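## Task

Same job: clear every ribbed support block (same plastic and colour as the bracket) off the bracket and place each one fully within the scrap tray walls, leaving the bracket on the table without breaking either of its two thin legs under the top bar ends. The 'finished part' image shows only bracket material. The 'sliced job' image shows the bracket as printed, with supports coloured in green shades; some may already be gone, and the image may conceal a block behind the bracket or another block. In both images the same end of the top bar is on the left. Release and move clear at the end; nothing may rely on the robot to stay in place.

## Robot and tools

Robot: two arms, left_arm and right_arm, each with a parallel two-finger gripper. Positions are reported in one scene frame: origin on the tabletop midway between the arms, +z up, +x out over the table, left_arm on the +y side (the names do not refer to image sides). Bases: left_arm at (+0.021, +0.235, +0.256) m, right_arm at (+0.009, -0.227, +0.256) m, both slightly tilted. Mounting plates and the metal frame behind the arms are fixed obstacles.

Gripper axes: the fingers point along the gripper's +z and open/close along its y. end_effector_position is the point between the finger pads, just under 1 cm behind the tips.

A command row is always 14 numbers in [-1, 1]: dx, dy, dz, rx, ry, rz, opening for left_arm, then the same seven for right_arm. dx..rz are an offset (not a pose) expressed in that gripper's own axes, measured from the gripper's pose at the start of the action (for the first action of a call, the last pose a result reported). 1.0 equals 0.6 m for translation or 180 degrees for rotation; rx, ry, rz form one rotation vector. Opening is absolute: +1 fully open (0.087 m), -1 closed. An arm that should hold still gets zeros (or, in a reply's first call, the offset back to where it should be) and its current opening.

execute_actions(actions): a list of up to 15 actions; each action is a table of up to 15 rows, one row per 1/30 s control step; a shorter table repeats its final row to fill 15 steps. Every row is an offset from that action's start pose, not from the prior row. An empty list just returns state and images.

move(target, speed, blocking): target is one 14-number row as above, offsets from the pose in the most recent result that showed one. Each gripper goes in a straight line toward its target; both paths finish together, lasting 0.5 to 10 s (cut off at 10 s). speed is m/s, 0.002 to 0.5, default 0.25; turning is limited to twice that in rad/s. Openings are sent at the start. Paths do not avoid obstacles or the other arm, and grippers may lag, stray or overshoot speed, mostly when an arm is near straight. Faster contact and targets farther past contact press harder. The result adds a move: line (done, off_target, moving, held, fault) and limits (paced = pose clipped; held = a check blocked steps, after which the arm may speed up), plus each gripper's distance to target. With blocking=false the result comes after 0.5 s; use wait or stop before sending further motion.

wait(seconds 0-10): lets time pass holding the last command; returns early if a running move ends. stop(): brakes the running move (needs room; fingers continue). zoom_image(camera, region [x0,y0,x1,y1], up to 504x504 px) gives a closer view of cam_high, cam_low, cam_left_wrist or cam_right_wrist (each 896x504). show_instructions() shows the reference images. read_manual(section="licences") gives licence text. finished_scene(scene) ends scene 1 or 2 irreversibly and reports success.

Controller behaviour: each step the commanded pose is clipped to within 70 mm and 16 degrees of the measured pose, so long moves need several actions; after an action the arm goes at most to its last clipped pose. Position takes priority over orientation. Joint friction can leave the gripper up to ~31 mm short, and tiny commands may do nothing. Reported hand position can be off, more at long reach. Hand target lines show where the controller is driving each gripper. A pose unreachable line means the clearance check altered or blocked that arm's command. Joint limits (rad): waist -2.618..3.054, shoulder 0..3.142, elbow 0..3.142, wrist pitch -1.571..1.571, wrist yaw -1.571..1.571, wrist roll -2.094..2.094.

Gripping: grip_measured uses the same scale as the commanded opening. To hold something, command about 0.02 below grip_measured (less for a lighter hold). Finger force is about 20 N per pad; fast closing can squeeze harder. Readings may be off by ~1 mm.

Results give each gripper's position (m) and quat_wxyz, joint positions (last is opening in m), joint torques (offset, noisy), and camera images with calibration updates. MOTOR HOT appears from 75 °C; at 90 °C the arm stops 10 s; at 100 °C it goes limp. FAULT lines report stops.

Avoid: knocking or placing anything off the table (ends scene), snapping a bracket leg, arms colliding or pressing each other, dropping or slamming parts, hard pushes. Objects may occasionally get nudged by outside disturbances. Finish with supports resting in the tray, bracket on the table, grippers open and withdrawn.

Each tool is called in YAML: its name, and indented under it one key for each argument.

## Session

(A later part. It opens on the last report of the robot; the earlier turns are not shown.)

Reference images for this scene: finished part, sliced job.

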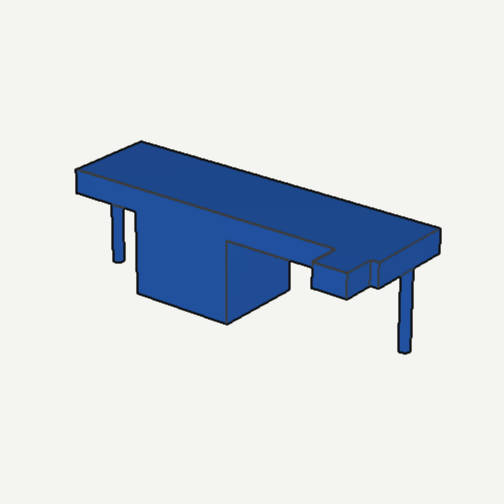

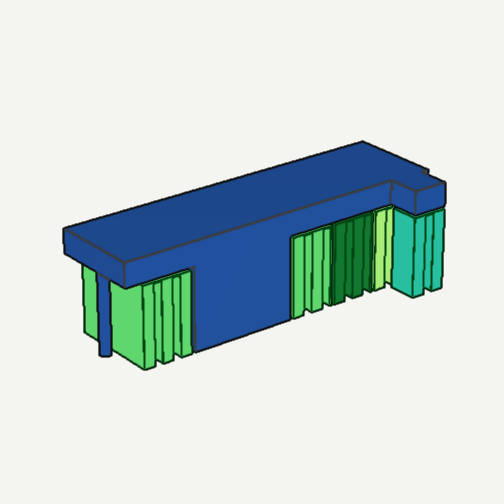

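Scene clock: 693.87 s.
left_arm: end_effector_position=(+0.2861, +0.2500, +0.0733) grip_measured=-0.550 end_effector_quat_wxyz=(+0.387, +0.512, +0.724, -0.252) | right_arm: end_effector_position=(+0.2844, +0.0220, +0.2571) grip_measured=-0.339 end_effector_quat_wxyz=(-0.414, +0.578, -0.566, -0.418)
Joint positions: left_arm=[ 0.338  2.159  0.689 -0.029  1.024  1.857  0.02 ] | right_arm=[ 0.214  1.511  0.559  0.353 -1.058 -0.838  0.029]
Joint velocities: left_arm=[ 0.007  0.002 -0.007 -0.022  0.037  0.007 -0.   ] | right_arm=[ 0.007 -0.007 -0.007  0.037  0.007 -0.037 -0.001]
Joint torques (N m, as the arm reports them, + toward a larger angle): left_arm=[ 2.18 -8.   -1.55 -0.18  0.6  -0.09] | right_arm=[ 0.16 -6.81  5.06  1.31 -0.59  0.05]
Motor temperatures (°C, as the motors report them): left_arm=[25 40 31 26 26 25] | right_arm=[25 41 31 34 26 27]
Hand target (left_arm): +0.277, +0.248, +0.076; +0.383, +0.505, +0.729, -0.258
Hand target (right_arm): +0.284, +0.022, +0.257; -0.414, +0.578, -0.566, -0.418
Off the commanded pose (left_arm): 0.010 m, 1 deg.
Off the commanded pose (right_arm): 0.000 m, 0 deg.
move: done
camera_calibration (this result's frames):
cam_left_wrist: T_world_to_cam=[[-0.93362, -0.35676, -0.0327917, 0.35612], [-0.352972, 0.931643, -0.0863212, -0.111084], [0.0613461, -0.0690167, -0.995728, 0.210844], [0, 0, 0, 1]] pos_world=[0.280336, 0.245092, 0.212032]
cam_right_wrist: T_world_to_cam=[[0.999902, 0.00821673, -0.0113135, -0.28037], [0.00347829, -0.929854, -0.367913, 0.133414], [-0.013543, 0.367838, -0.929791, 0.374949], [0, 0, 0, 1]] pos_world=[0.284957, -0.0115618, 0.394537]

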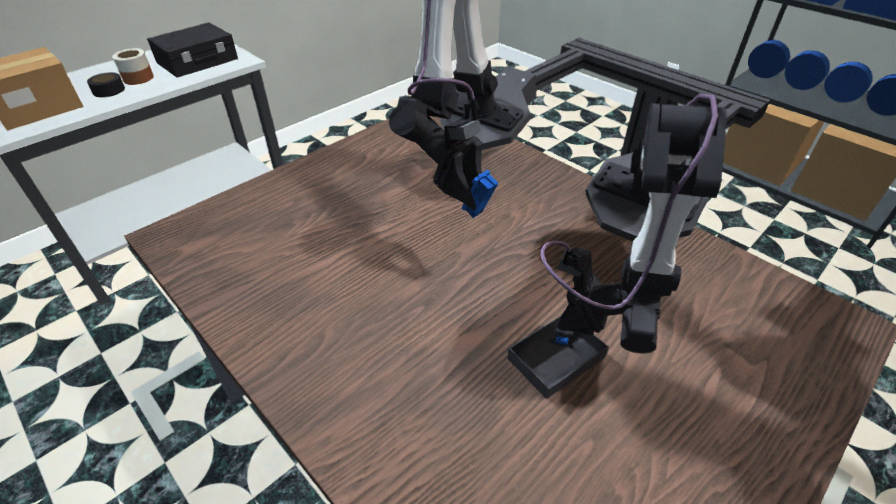

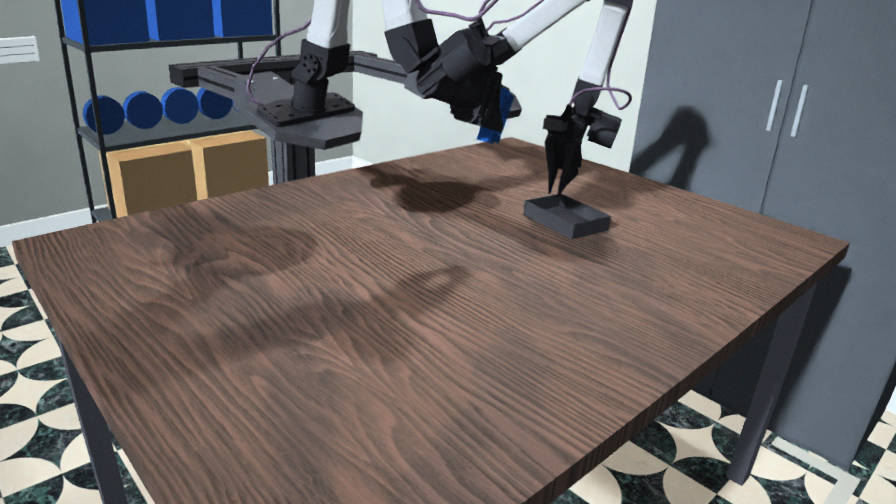

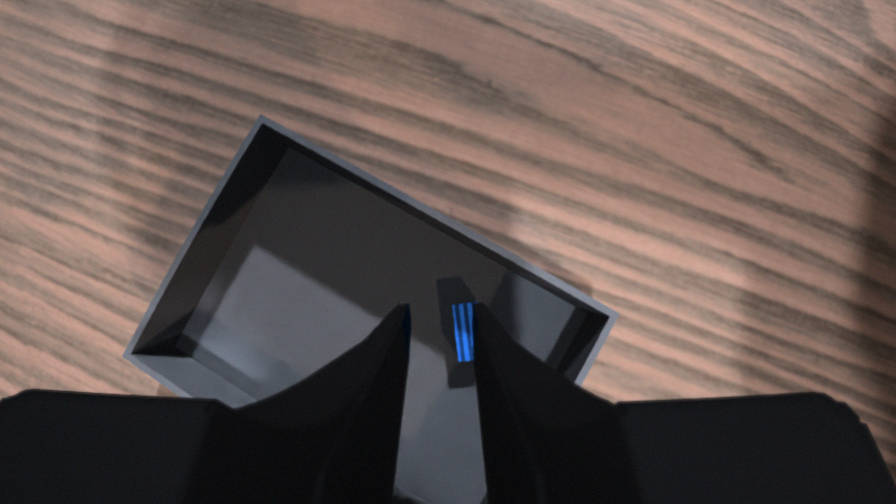

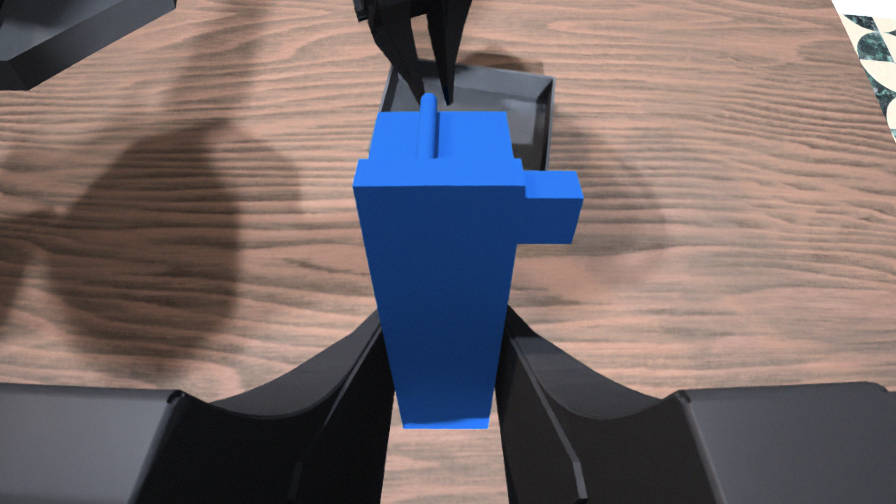

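move:
  target: [-0.4562,-0.1153,-0.0125,0.1042,-0.1477,0.0324,0.25, 0,0,0,0,0,0,-0.40]
  speed: 0.25

Scene clock: 703.70 s.
left_arm: end_effector_position=(+0.2712, +0.0836, +0.3029) grip_measured=+0.250 end_effector_quat_wxyz=(+0.467, +0.529, +0.542, -0.457) | right_arm: end_effector_position=(+0.2844, +0.0220, +0.2571) grip_measured=-0.339 end_effector_quat_wxyz=(-0.414, +0.578, -0.566, -0.418)
Joint positions: left_arm=[-0.149  1.385  0.634 -0.616  1.365  1.645  0.055] | right_arm=[ 0.214  1.511  0.559  0.353 -1.058 -0.838  0.029]
Joint velocities: left_arm=[ 0.012 -0.007 -0.007 -0.081 -0.007 -0.081 -0.001] | right_arm=[ 0.002 -0.007 -0.012  0.022 -0.037 -0.007 -0.   ]
Joint torques (N m, as the arm reports them, + toward a larger angle): left_arm=[-1.15 -6.17  3.33  0.37  0.7  -0.2 ] | right_arm=[ 0.13 -6.76  5.    1.33 -0.59  0.05]
Motor temperatures (°C, as the motors report them): left_arm=[25 41 31 26 26 25] | right_arm=[25 41 31 34 26 27]
Hand target (left_arm): +0.268, +0.081, +0.304; +0.469, +0.532, +0.536, -0.458
Hand target (right_arm): +0.284, +0.022, +0.257; -0.414, +0.578, -0.566, -0.418
Off the commanded pose (left_arm): 0.006 m, 1 deg.
Off the commanded pose (right_arm): 0.000 m, 0 deg.
move: done
camera_calibration (this result's frames):
cam_left_wrist: T_world_to_cam=[[-0.999513, -0.0307642, 0.00521212, 0.269547], [-0.0289512, 0.852065, -0.522635, 0.109374], [0.0116374, -0.522531, -0.852541, 0.436907], [0, 0, 0, 1]] pos_world=[0.267498, 0.143396, 0.428239]
cam_right_wrist: T_world_to_cam=[[0.999902, 0.00821673, -0.0113135, -0.28037], [0.00347829, -0.929854, -0.367913, 0.133414], [-0.013543, 0.367838, -0.929791, 0.374949], [0, 0, 0, 1]] pos_world=[0.284957, -0.0115618, 0.394537]

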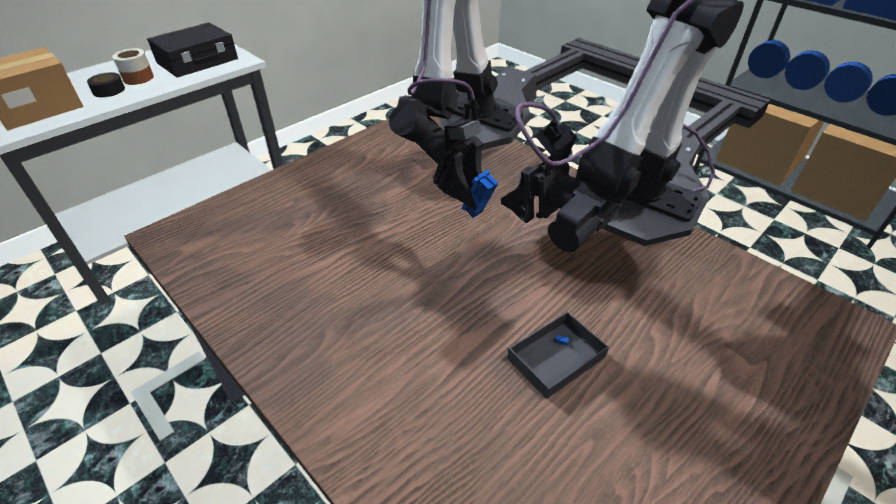

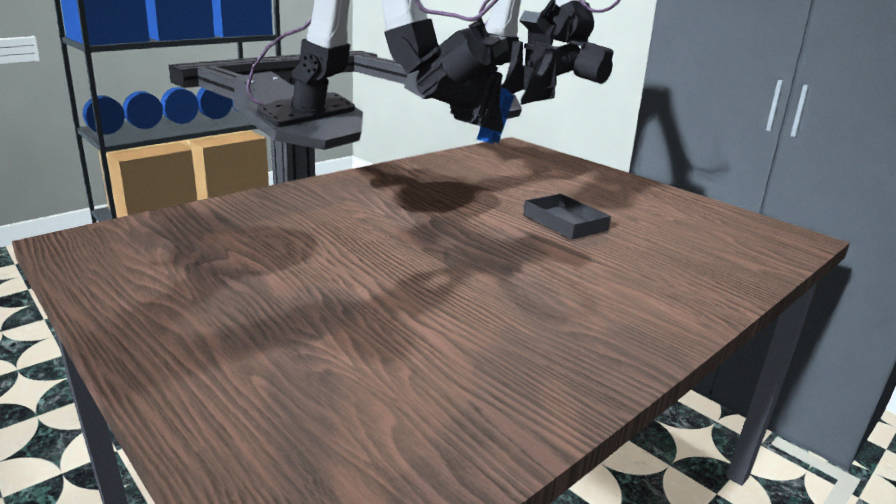

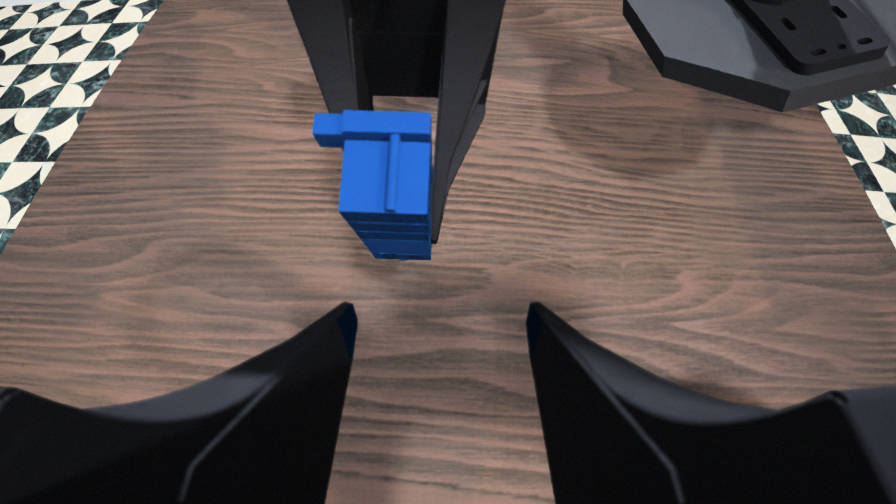

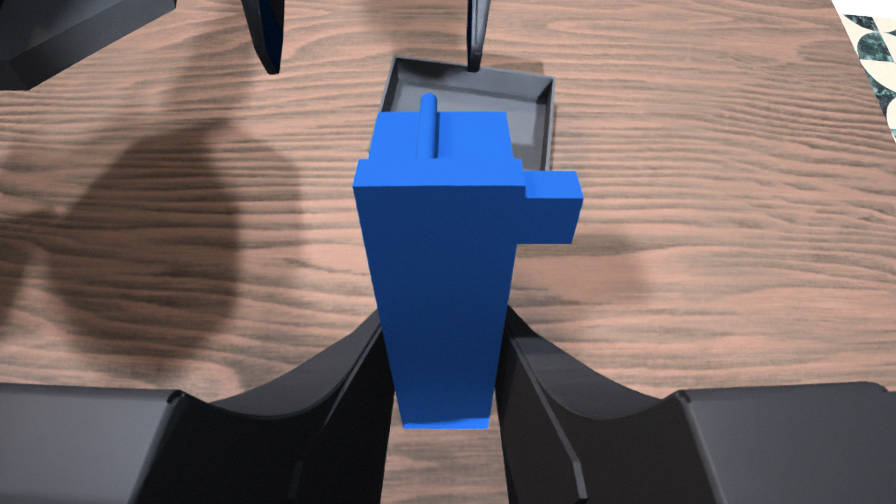

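zoom_image:
  camera: "cam_left_wrist"
  region: [280, 80, 520, 280]

zoom_image:
  camera: "cam_right_wrist"
  region: [220, 0, 620, 260]

Region (280, 80, 520, 280) of cam_left_wrist's 896x504 image, scaled by 2.100, with more detail than that image has.

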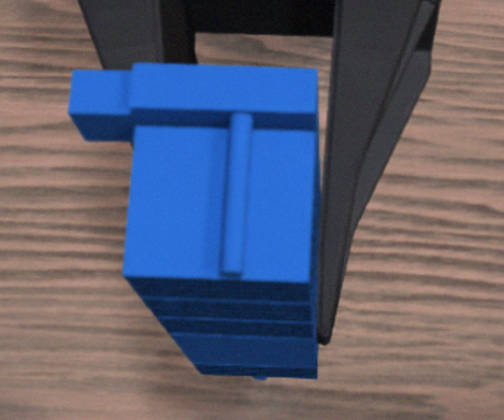

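Region (220, 0, 620, 260) of cam_right_wrist's 896x504 image, scaled by 1.260, with more detail than that image has; it fills the top 328 rows of this view, and the rest is white.

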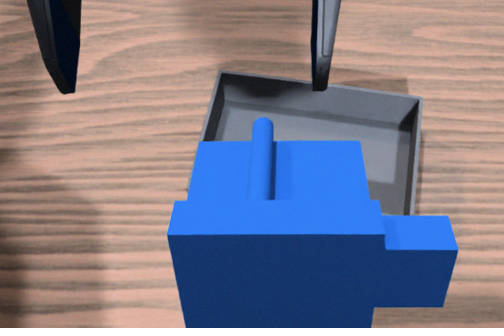

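move:
  target: [-0.0258,0.0317,0.055,0,0,0,0.25, 0,0,0,0,0,0,-0.40]
  speed: 0.08

Scene clock: 738.67 s.
left_arm: end_effector_position=(+0.2973, +0.0499, +0.3166) grip_measured=+0.250 end_effector_quat_wxyz=(+0.469, +0.526, +0.540, -0.460) | right_arm: end_effector_position=(+0.2844, +0.0220, +0.2571) grip_measured=-0.339 end_effector_quat_wxyz=(-0.414, +0.578, -0.566, -0.418)
Joint positions: left_arm=[-0.301  1.334  0.58  -0.038  1.302  1.053  0.055] | right_arm=[ 0.214  1.511  0.559  0.353 -1.058 -0.838  0.029]
Joint velocities: left_arm=[-0.002 -0.002 -0.007  0.139  0.051 -0.081  0.001] | right_arm=[-0.002  0.002  0.012  0.051  0.022  0.022  0.   ]
Joint torques (N m, as the arm reports them, + toward a larger angle): left_arm=[-1.28 -6.44  3.39  1.11  0.46 -0.2 ] | right_arm=[ 0.12 -6.81  4.99  1.33 -0.58  0.03]
Motor temperatures (°C, as the motors report them): left_arm=[25 40 31 26 26 25] | right_arm=[25 40 31 34 26 27]
Hand target (left_arm): +0.291, +0.049, +0.315; +0.468, +0.528, +0.541, -0.458
Hand target (right_arm): +0.284, +0.022, +0.257; -0.414, +0.578, -0.566, -0.418
Off the commanded pose (left_arm): 0.007 m, 1 deg.
Off the commanded pose (right_arm): 0.000 m, 0 deg.
move: done
camera_calibration (this result's frames):
cam_left_wrist: T_world_to_cam=[[-0.999452, -0.0322488, 0.00744746, 0.293787], [-0.0312668, 0.846156, -0.532018, 0.149973], [0.0108552, -0.531959, -0.8467, 0.429529], [0, 0, 0, 1]] pos_world=[0.293653, 0.111066, 0.441283]
cam_right_wrist: T_world_to_cam=[[0.999902, 0.00821673, -0.0113135, -0.28037], [0.00347829, -0.929854, -0.367913, 0.133414], [-0.013543, 0.367838, -0.929791, 0.374949], [0, 0, 0, 1]] pos_world=[0.284957, -0.0115618, 0.394537]

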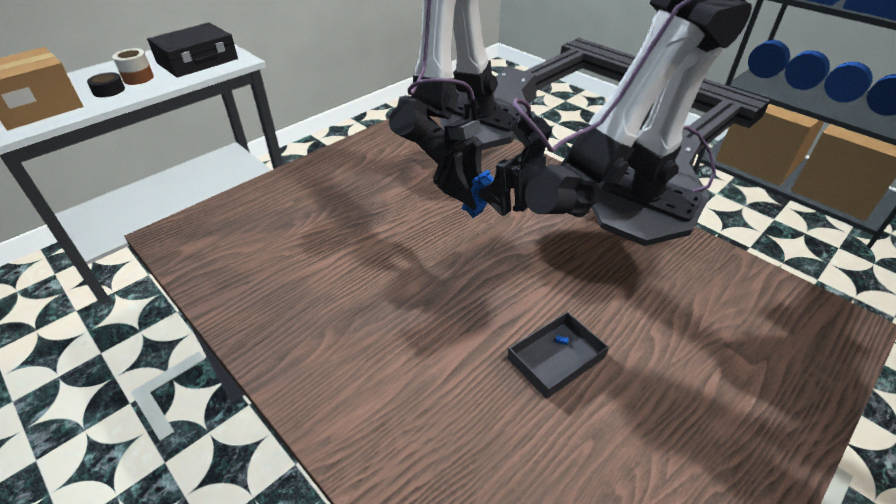

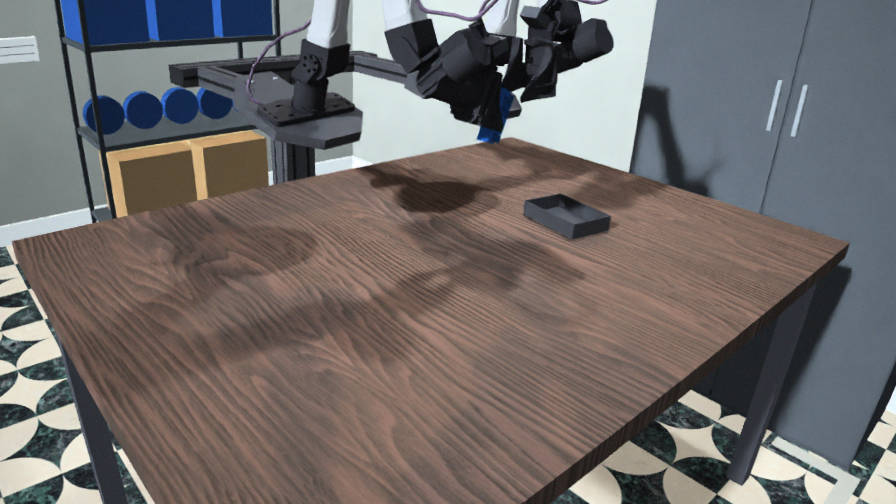

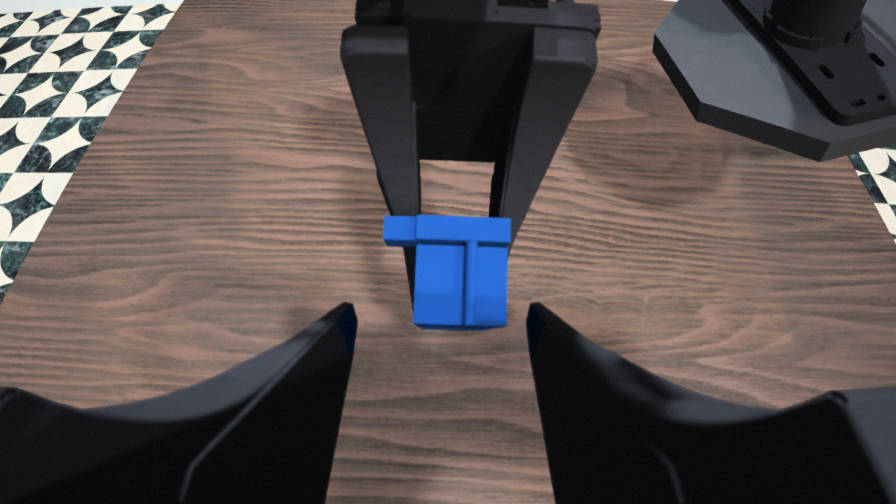

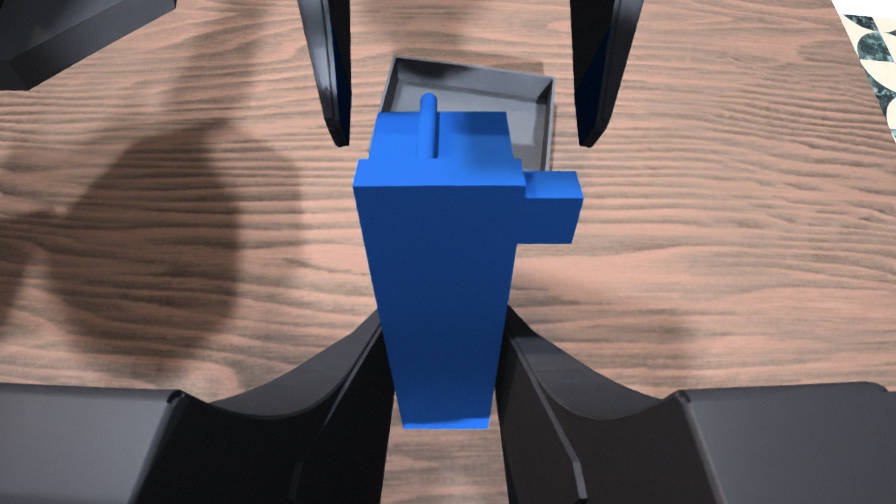

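zoom_image:
  camera: "cam_right_wrist"
  region: [290, 40, 650, 260]

zoom_image:
  camera: "cam_left_wrist"
  region: [320, 190, 580, 360]

Region (290, 40, 650, 260) of cam_right_wrist's 896x504 image, scaled by 1.400, with more detail than that image has.

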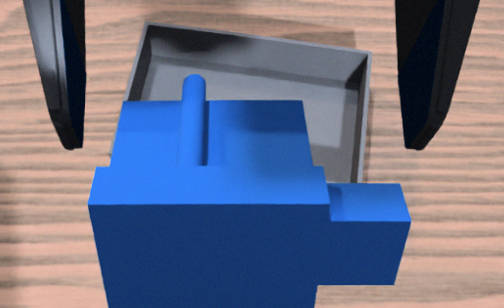

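Region (320, 190, 580, 360) of cam_left_wrist's 896x504 image, scaled by 1.938, with more detail than that image has; it fills the top 330 rows of this view, and the rest is white.

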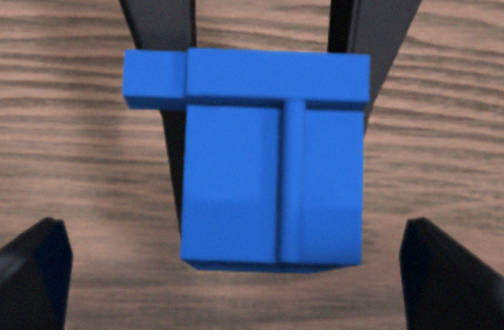

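move:
  target: [-0.0067,-0.0133,0.0217,0.004,0,0.011,0.25, 0,0,0,0,0,0,-0.40]
  speed: 0.04

Scene clock: 782.57 s.
left_arm: end_effector_position=(+0.2949, +0.0372, +0.3212) grip_measured=+0.250 end_effector_quat_wxyz=(+0.475, +0.536, +0.526, -0.459) | right_arm: end_effector_position=(+0.2844, +0.0220, +0.2571) grip_measured=-0.339 end_effector_quat_wxyz=(-0.414, +0.578, -0.566, -0.418)
Joint positions: left_arm=[-0.355  1.323  0.558  0.063  1.278  0.987  0.055] | right_arm=[ 0.214  1.511  0.559  0.353 -1.058 -0.838  0.029]
Joint velocities: left_arm=[-0.012  0.007 -0.017  0.081 -0.051 -0.051 -0.001] | right_arm=[ 0.007 -0.007 -0.012  0.007 -0.051  0.007  0.   ]
Joint torques (N m, as the arm reports them, + toward a larger angle): left_arm=[-1.33 -6.26  3.53  1.22  0.46 -0.19] | right_arm=[ 0.16 -6.91  5.02  1.32 -0.6   0.02]
Motor temperatures (°C, as the motors report them): left_arm=[25 40 31 28 26 25] | right_arm=[25 40 31 34 26 27]
Hand target (left_arm): +0.290, +0.036, +0.319; +0.474, +0.538, +0.527, -0.456
Hand target (right_arm): +0.284, +0.022, +0.257; -0.414, +0.578, -0.566, -0.418
Off the commanded pose (left_arm): 0.006 m, 1 deg.
Off the commanded pose (right_arm): 0.000 m, 0 deg.
move: done
camera_calibration (this result's frames):
cam_left_wrist: T_world_to_cam=[[-0.999693, -0.011102, -0.0221333, 0.299755], [0.00258073, 0.842272, -0.539046, 0.155561], [0.0246268, -0.538938, -0.841986, 0.421333], [0, 0, 0, 1]] pos_world=[0.288885, 0.0993756, 0.445245]
cam_right_wrist: T_world_to_cam=[[0.999902, 0.00821673, -0.0113135, -0.28037], [0.00347829, -0.929854, -0.367913, 0.133414], [-0.013543, 0.367838, -0.929791, 0.374949], [0, 0, 0, 1]] pos_world=[0.284957, -0.0115618, 0.394537]

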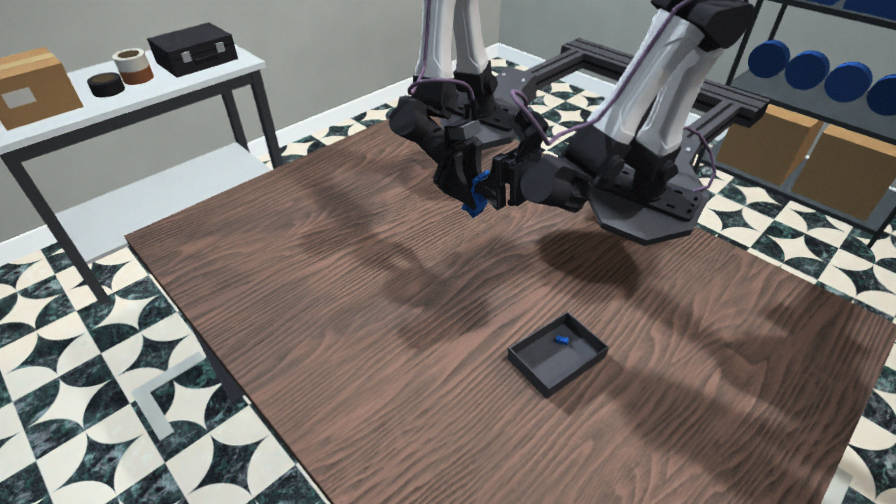

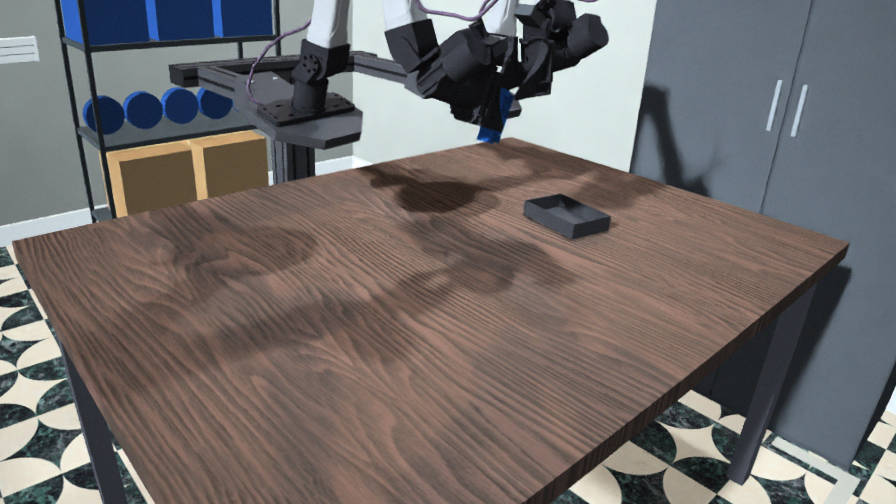

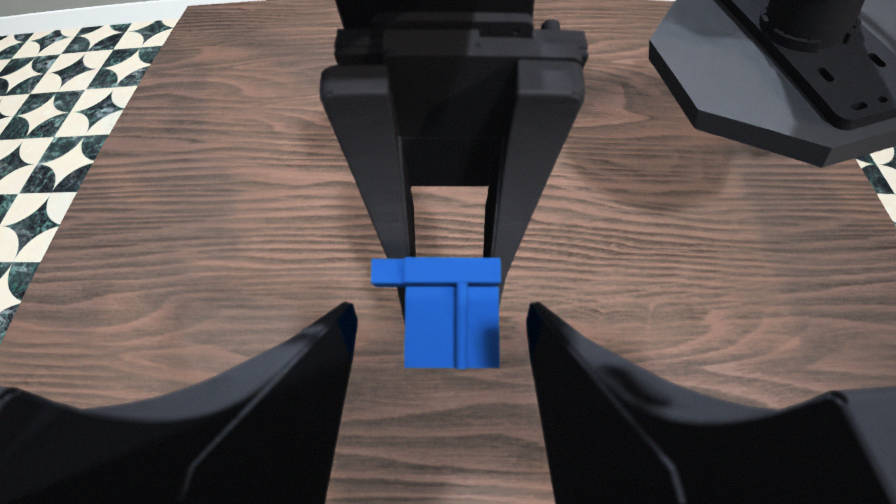

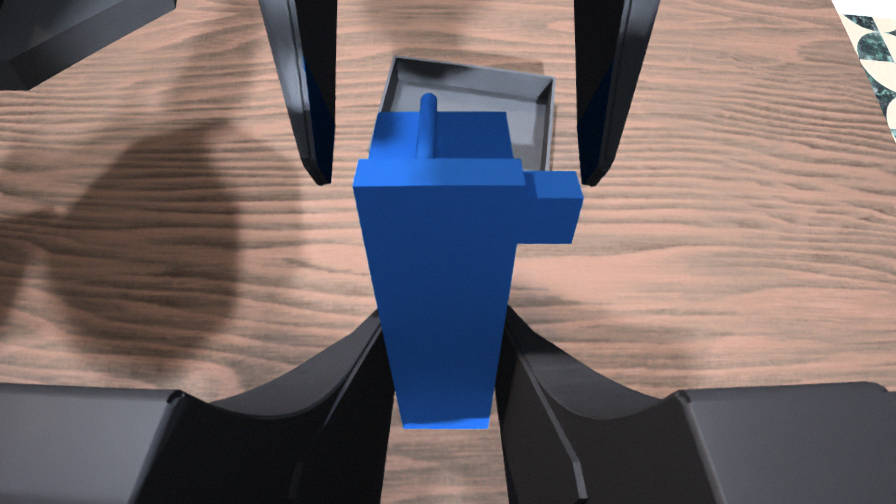

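zoom_image:
  camera: "cam_right_wrist"
  region: [280, 60, 640, 280]

zoom_image:
  camera: "cam_left_wrist"
  region: [320, 230, 580, 400]

Region (280, 60, 640, 280) of cam_right_wrist's 896x504 image, scaled by 1.400, with more detail than that image has.

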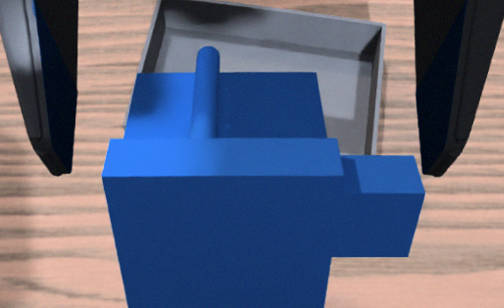

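Region (320, 230, 580, 400) of cam_left_wrist's 896x504 image, scaled by 1.938, with more detail than that image has; it fills the top 330 rows of this view, and the rest is white.

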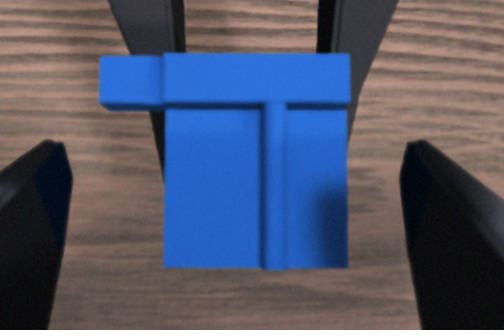

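move:
  target: [0.0045,-0.0068,-0.0003,0.003,0.002,0,-0.05, 0,0,0,0,0,0,-0.40]
  speed: 0.02

zoom_image:
  camera: "cam_right_wrist"
  region: [280, 60, 640, 280]

zoom_image:
  camera: "cam_left_wrist"
  region: [320, 230, 580, 400]

Scene clock: 803.23 s.
left_arm: end_effector_position=(+0.2953, +0.0374, +0.3203) grip_measured=-0.050 end_effector_quat_wxyz=(+0.478, +0.542, +0.521, -0.454) | right_arm: end_effector_position=(+0.2844, +0.0220, +0.2571) grip_measured=-0.339 end_effector_quat_wxyz=(-0.414, +0.578, -0.566, -0.418)
Joint positions: left_arm=[-0.355  1.323  0.558  0.058  1.275  1.011  0.042] | right_arm=[ 0.214  1.511  0.559  0.353 -1.058 -0.838  0.029]
Joint velocities: left_arm=[-0.017 -0.007 -0.007  0.022  0.081 -0.051 -0.   ] | right_arm=[-0.007 -0.002 -0.032 -0.022  0.007  0.081 -0.   ]
Joint torques (N m, as the arm reports them, + toward a larger angle): left_arm=[-0.35 -5.    5.73  0.89  0.59 -0.13] | right_arm=[ 0.15 -6.8   5.02  1.34 -0.58  0.03]
Motor temperatures (°C, as the motors report them): left_arm=[25 39 31 29 26 25] | right_arm=[25 40 31 34 26 27]
Hand target (left_arm): +0.291, +0.038, +0.318; +0.471, +0.540, +0.525, -0.460
Hand target (right_arm): +0.284, +0.022, +0.257; -0.414, +0.578, -0.566, -0.418
Off the commanded pose (left_arm): 0.005 m, 1 deg.
Off the commanded pose (right_arm): 0.000 m, 0 deg.
move: done
camera_calibration (this result's frames):
cam_left_wrist: T_world_to_cam=[[-0.999136, -0.00897145, -0.0405871, 0.305826], [0.0141886, 0.844175, -0.535881, 0.150367], [0.0390702, -0.535993, -0.843318, 0.416785], [0, 0, 0, 1]] pos_world=[0.287144, 0.0992021, 0.444473]
cam_right_wrist: T_world_to_cam=[[0.999902, 0.00821673, -0.0113135, -0.28037], [0.00347829, -0.929854, -0.367913, 0.133414], [-0.013543, 0.367838, -0.929791, 0.374949], [0, 0, 0, 1]] pos_world=[0.284957, -0.0115618, 0.394537]

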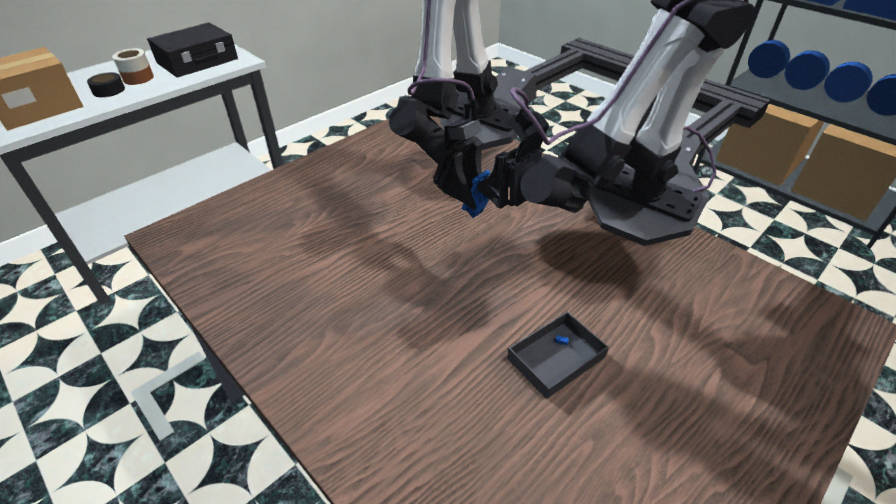

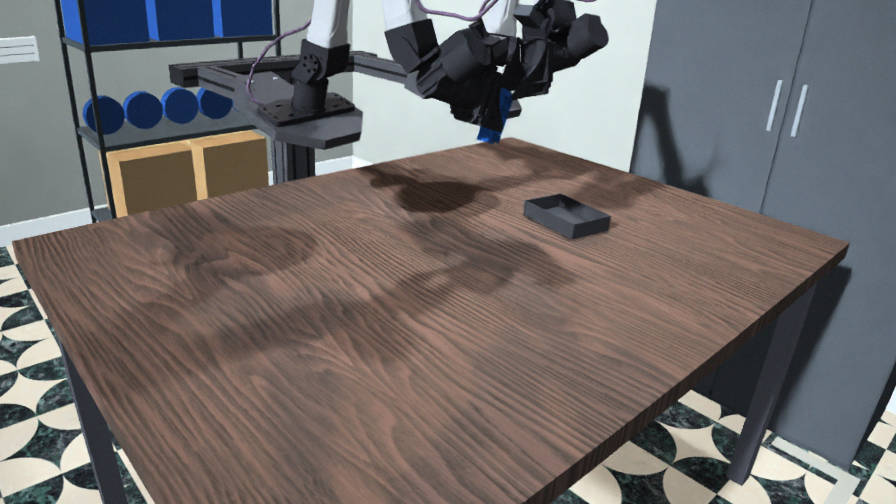

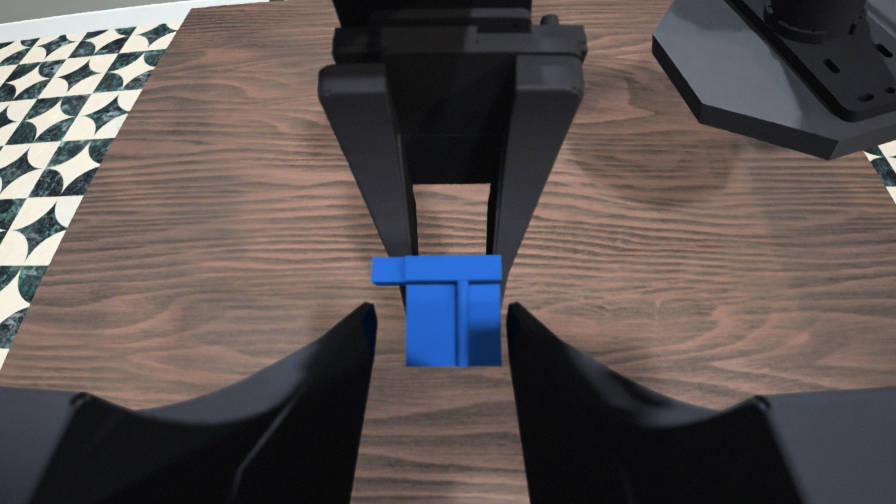

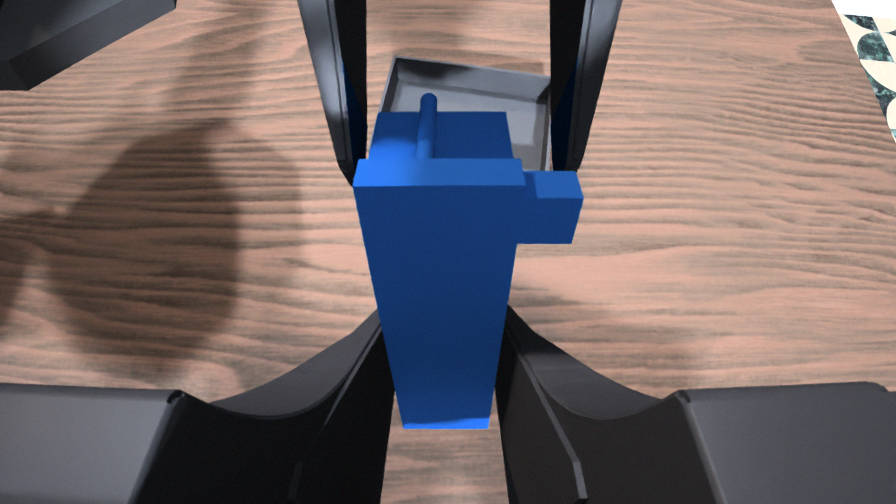

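Region (280, 60, 640, 280) of cam_right_wrist's 896x504 image, scaled by 1.400, with more detail than that image has.

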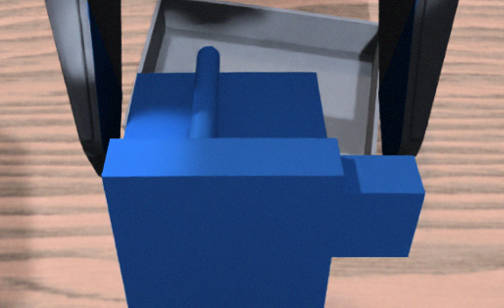

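Region (320, 230, 580, 400) of cam_left_wrist's 896x504 image, scaled by 1.938, with more detail than that image has; it fills the top 330 rows of this view, and the rest is white.

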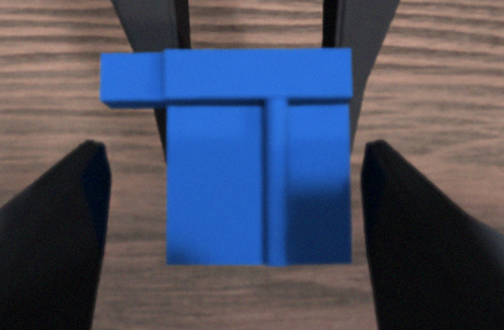

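move:
  target: [0.0062,-0.0148,-0.0008,0.0047,0.003,-0.0183,-0.05, 0,0,0,0,0,0,-0.40]
  speed: 0.02

zoom_image:
  camera: "cam_left_wrist"
  region: [320, 230, 580, 400]

zoom_image:
  camera: "cam_right_wrist"
  region: [280, 60, 640, 280]

Scene clock: 815.03 s.
left_arm: end_effector_position=(+0.2911, +0.0379, +0.3183) grip_measured=-0.050 end_effector_quat_wxyz=(+0.469, +0.538, +0.528, -0.461) | right_arm: end_effector_position=(+0.2844, +0.0220, +0.2571) grip_measured=-0.339 end_effector_quat_wxyz=(-0.414, +0.578, -0.566, -0.418)
Joint positions: left_arm=[-0.355  1.323  0.558  0.028  1.275  1.014  0.042] | right_arm=[ 0.214  1.511  0.559  0.353 -1.058 -0.838  0.029]
Joint velocities: left_arm=[ 0.002  0.002  0.002 -0.022 -0.066 -0.066  0.001] | right_arm=[-0.007 -0.007  0.012  0.007  0.037  0.037  0.   ]
Joint torques (N m, as the arm reports them, + toward a larger angle): left_arm=[-0.34 -5.09  5.65  0.87  0.58 -0.23] | right_arm=[ 0.15 -6.83  4.97  1.34 -0.58  0.04]
Motor temperatures (°C, as the motors report them): left_arm=[25 39 32 28 26 25] | right_arm=[25 40 31 34 26 27]
Hand target (left_arm): +0.287, +0.038, +0.316; +0.459, +0.532, +0.536, -0.469
Hand target (right_arm): +0.284, +0.022, +0.257; -0.414, +0.578, -0.566, -0.418
Off the commanded pose (left_arm): 0.005 m, 2 deg.
Off the commanded pose (right_arm): 0.000 m, 0 deg.
move: done
camera_calibration (this result's frames):
cam_left_wrist: T_world_to_cam=[[-0.999887, -0.00513053, -0.0140953, 0.293221], [0.00315656, 0.846676, -0.532099, 0.150849], [0.0146641, -0.532084, -0.846565, 0.423447], [0, 0, 0, 1]] pos_world=[0.286503, 0.0990932, 0.442875]
cam_right_wrist: T_world_to_cam=[[0.999902, 0.00821673, -0.0113135, -0.28037], [0.00347829, -0.929854, -0.367913, 0.133414], [-0.013543, 0.367838, -0.929791, 0.374949], [0, 0, 0, 1]] pos_world=[0.284957, -0.0115618, 0.394537]

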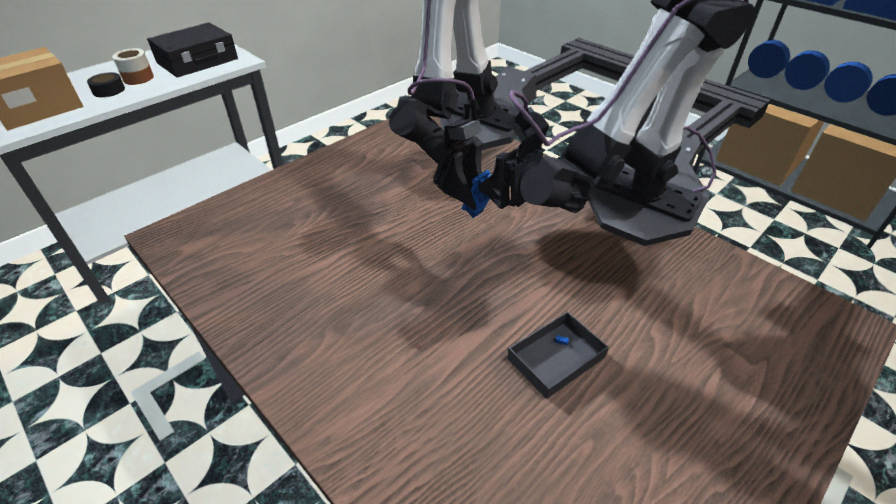

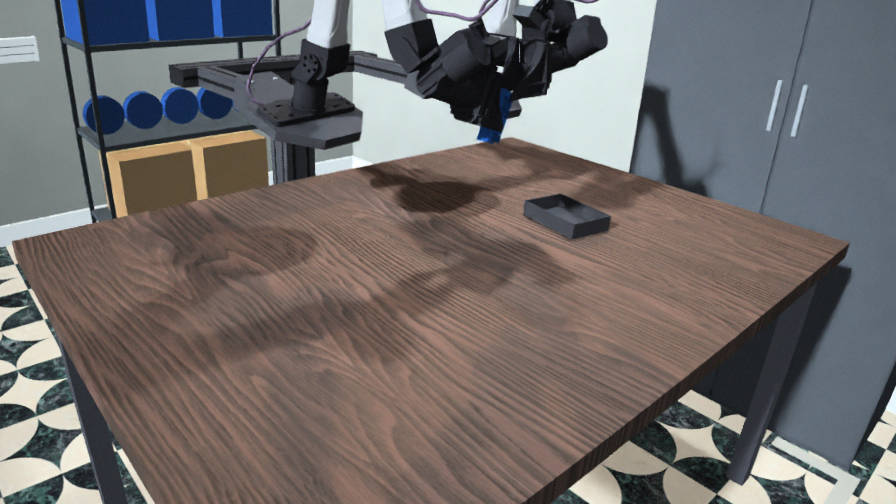

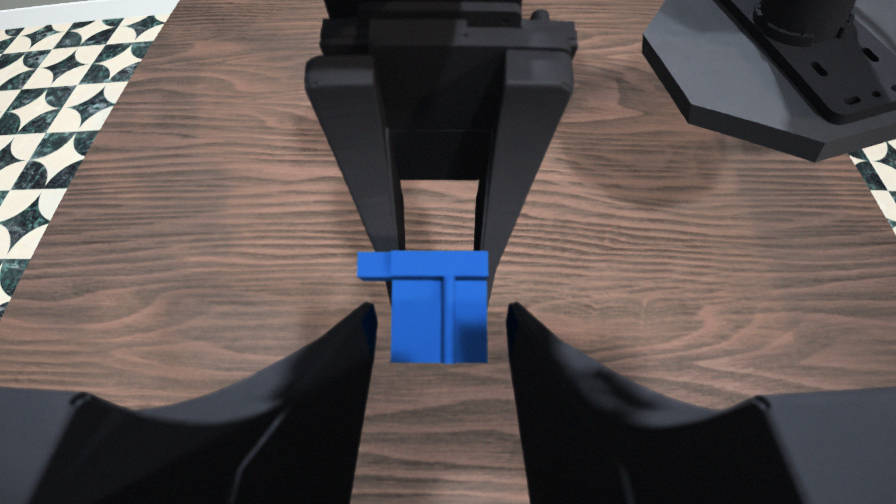

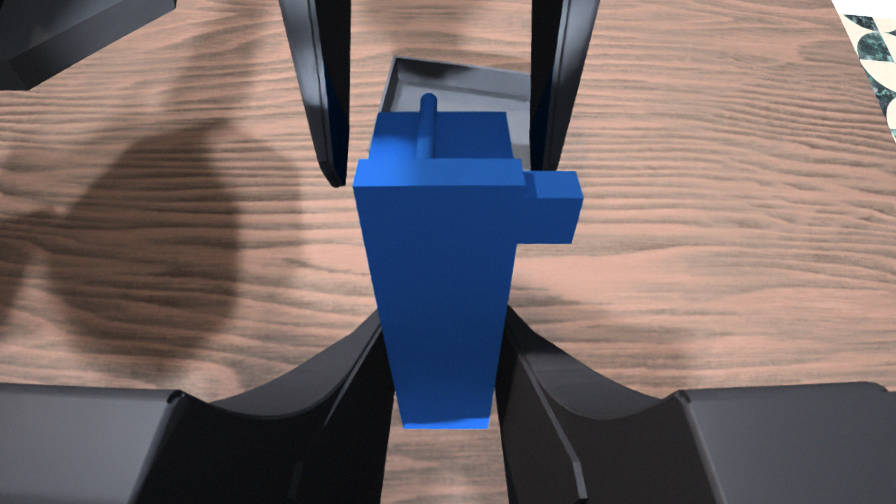

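Region (320, 230, 580, 400) of cam_left_wrist's 896x504 image, scaled by 1.938, with more detail than that image has; it fills the top 330 rows of this view, and the rest is white.

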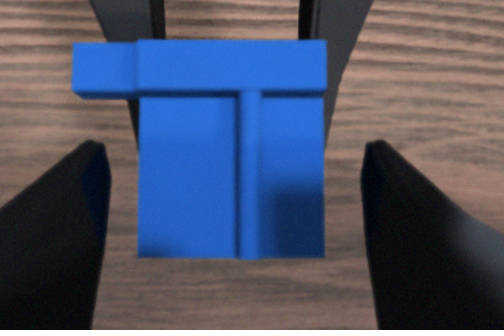

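Region (280, 60, 640, 280) of cam_right_wrist's 896x504 image, scaled by 1.400, with more detail than that image has.

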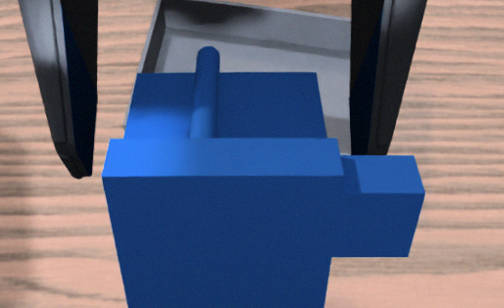

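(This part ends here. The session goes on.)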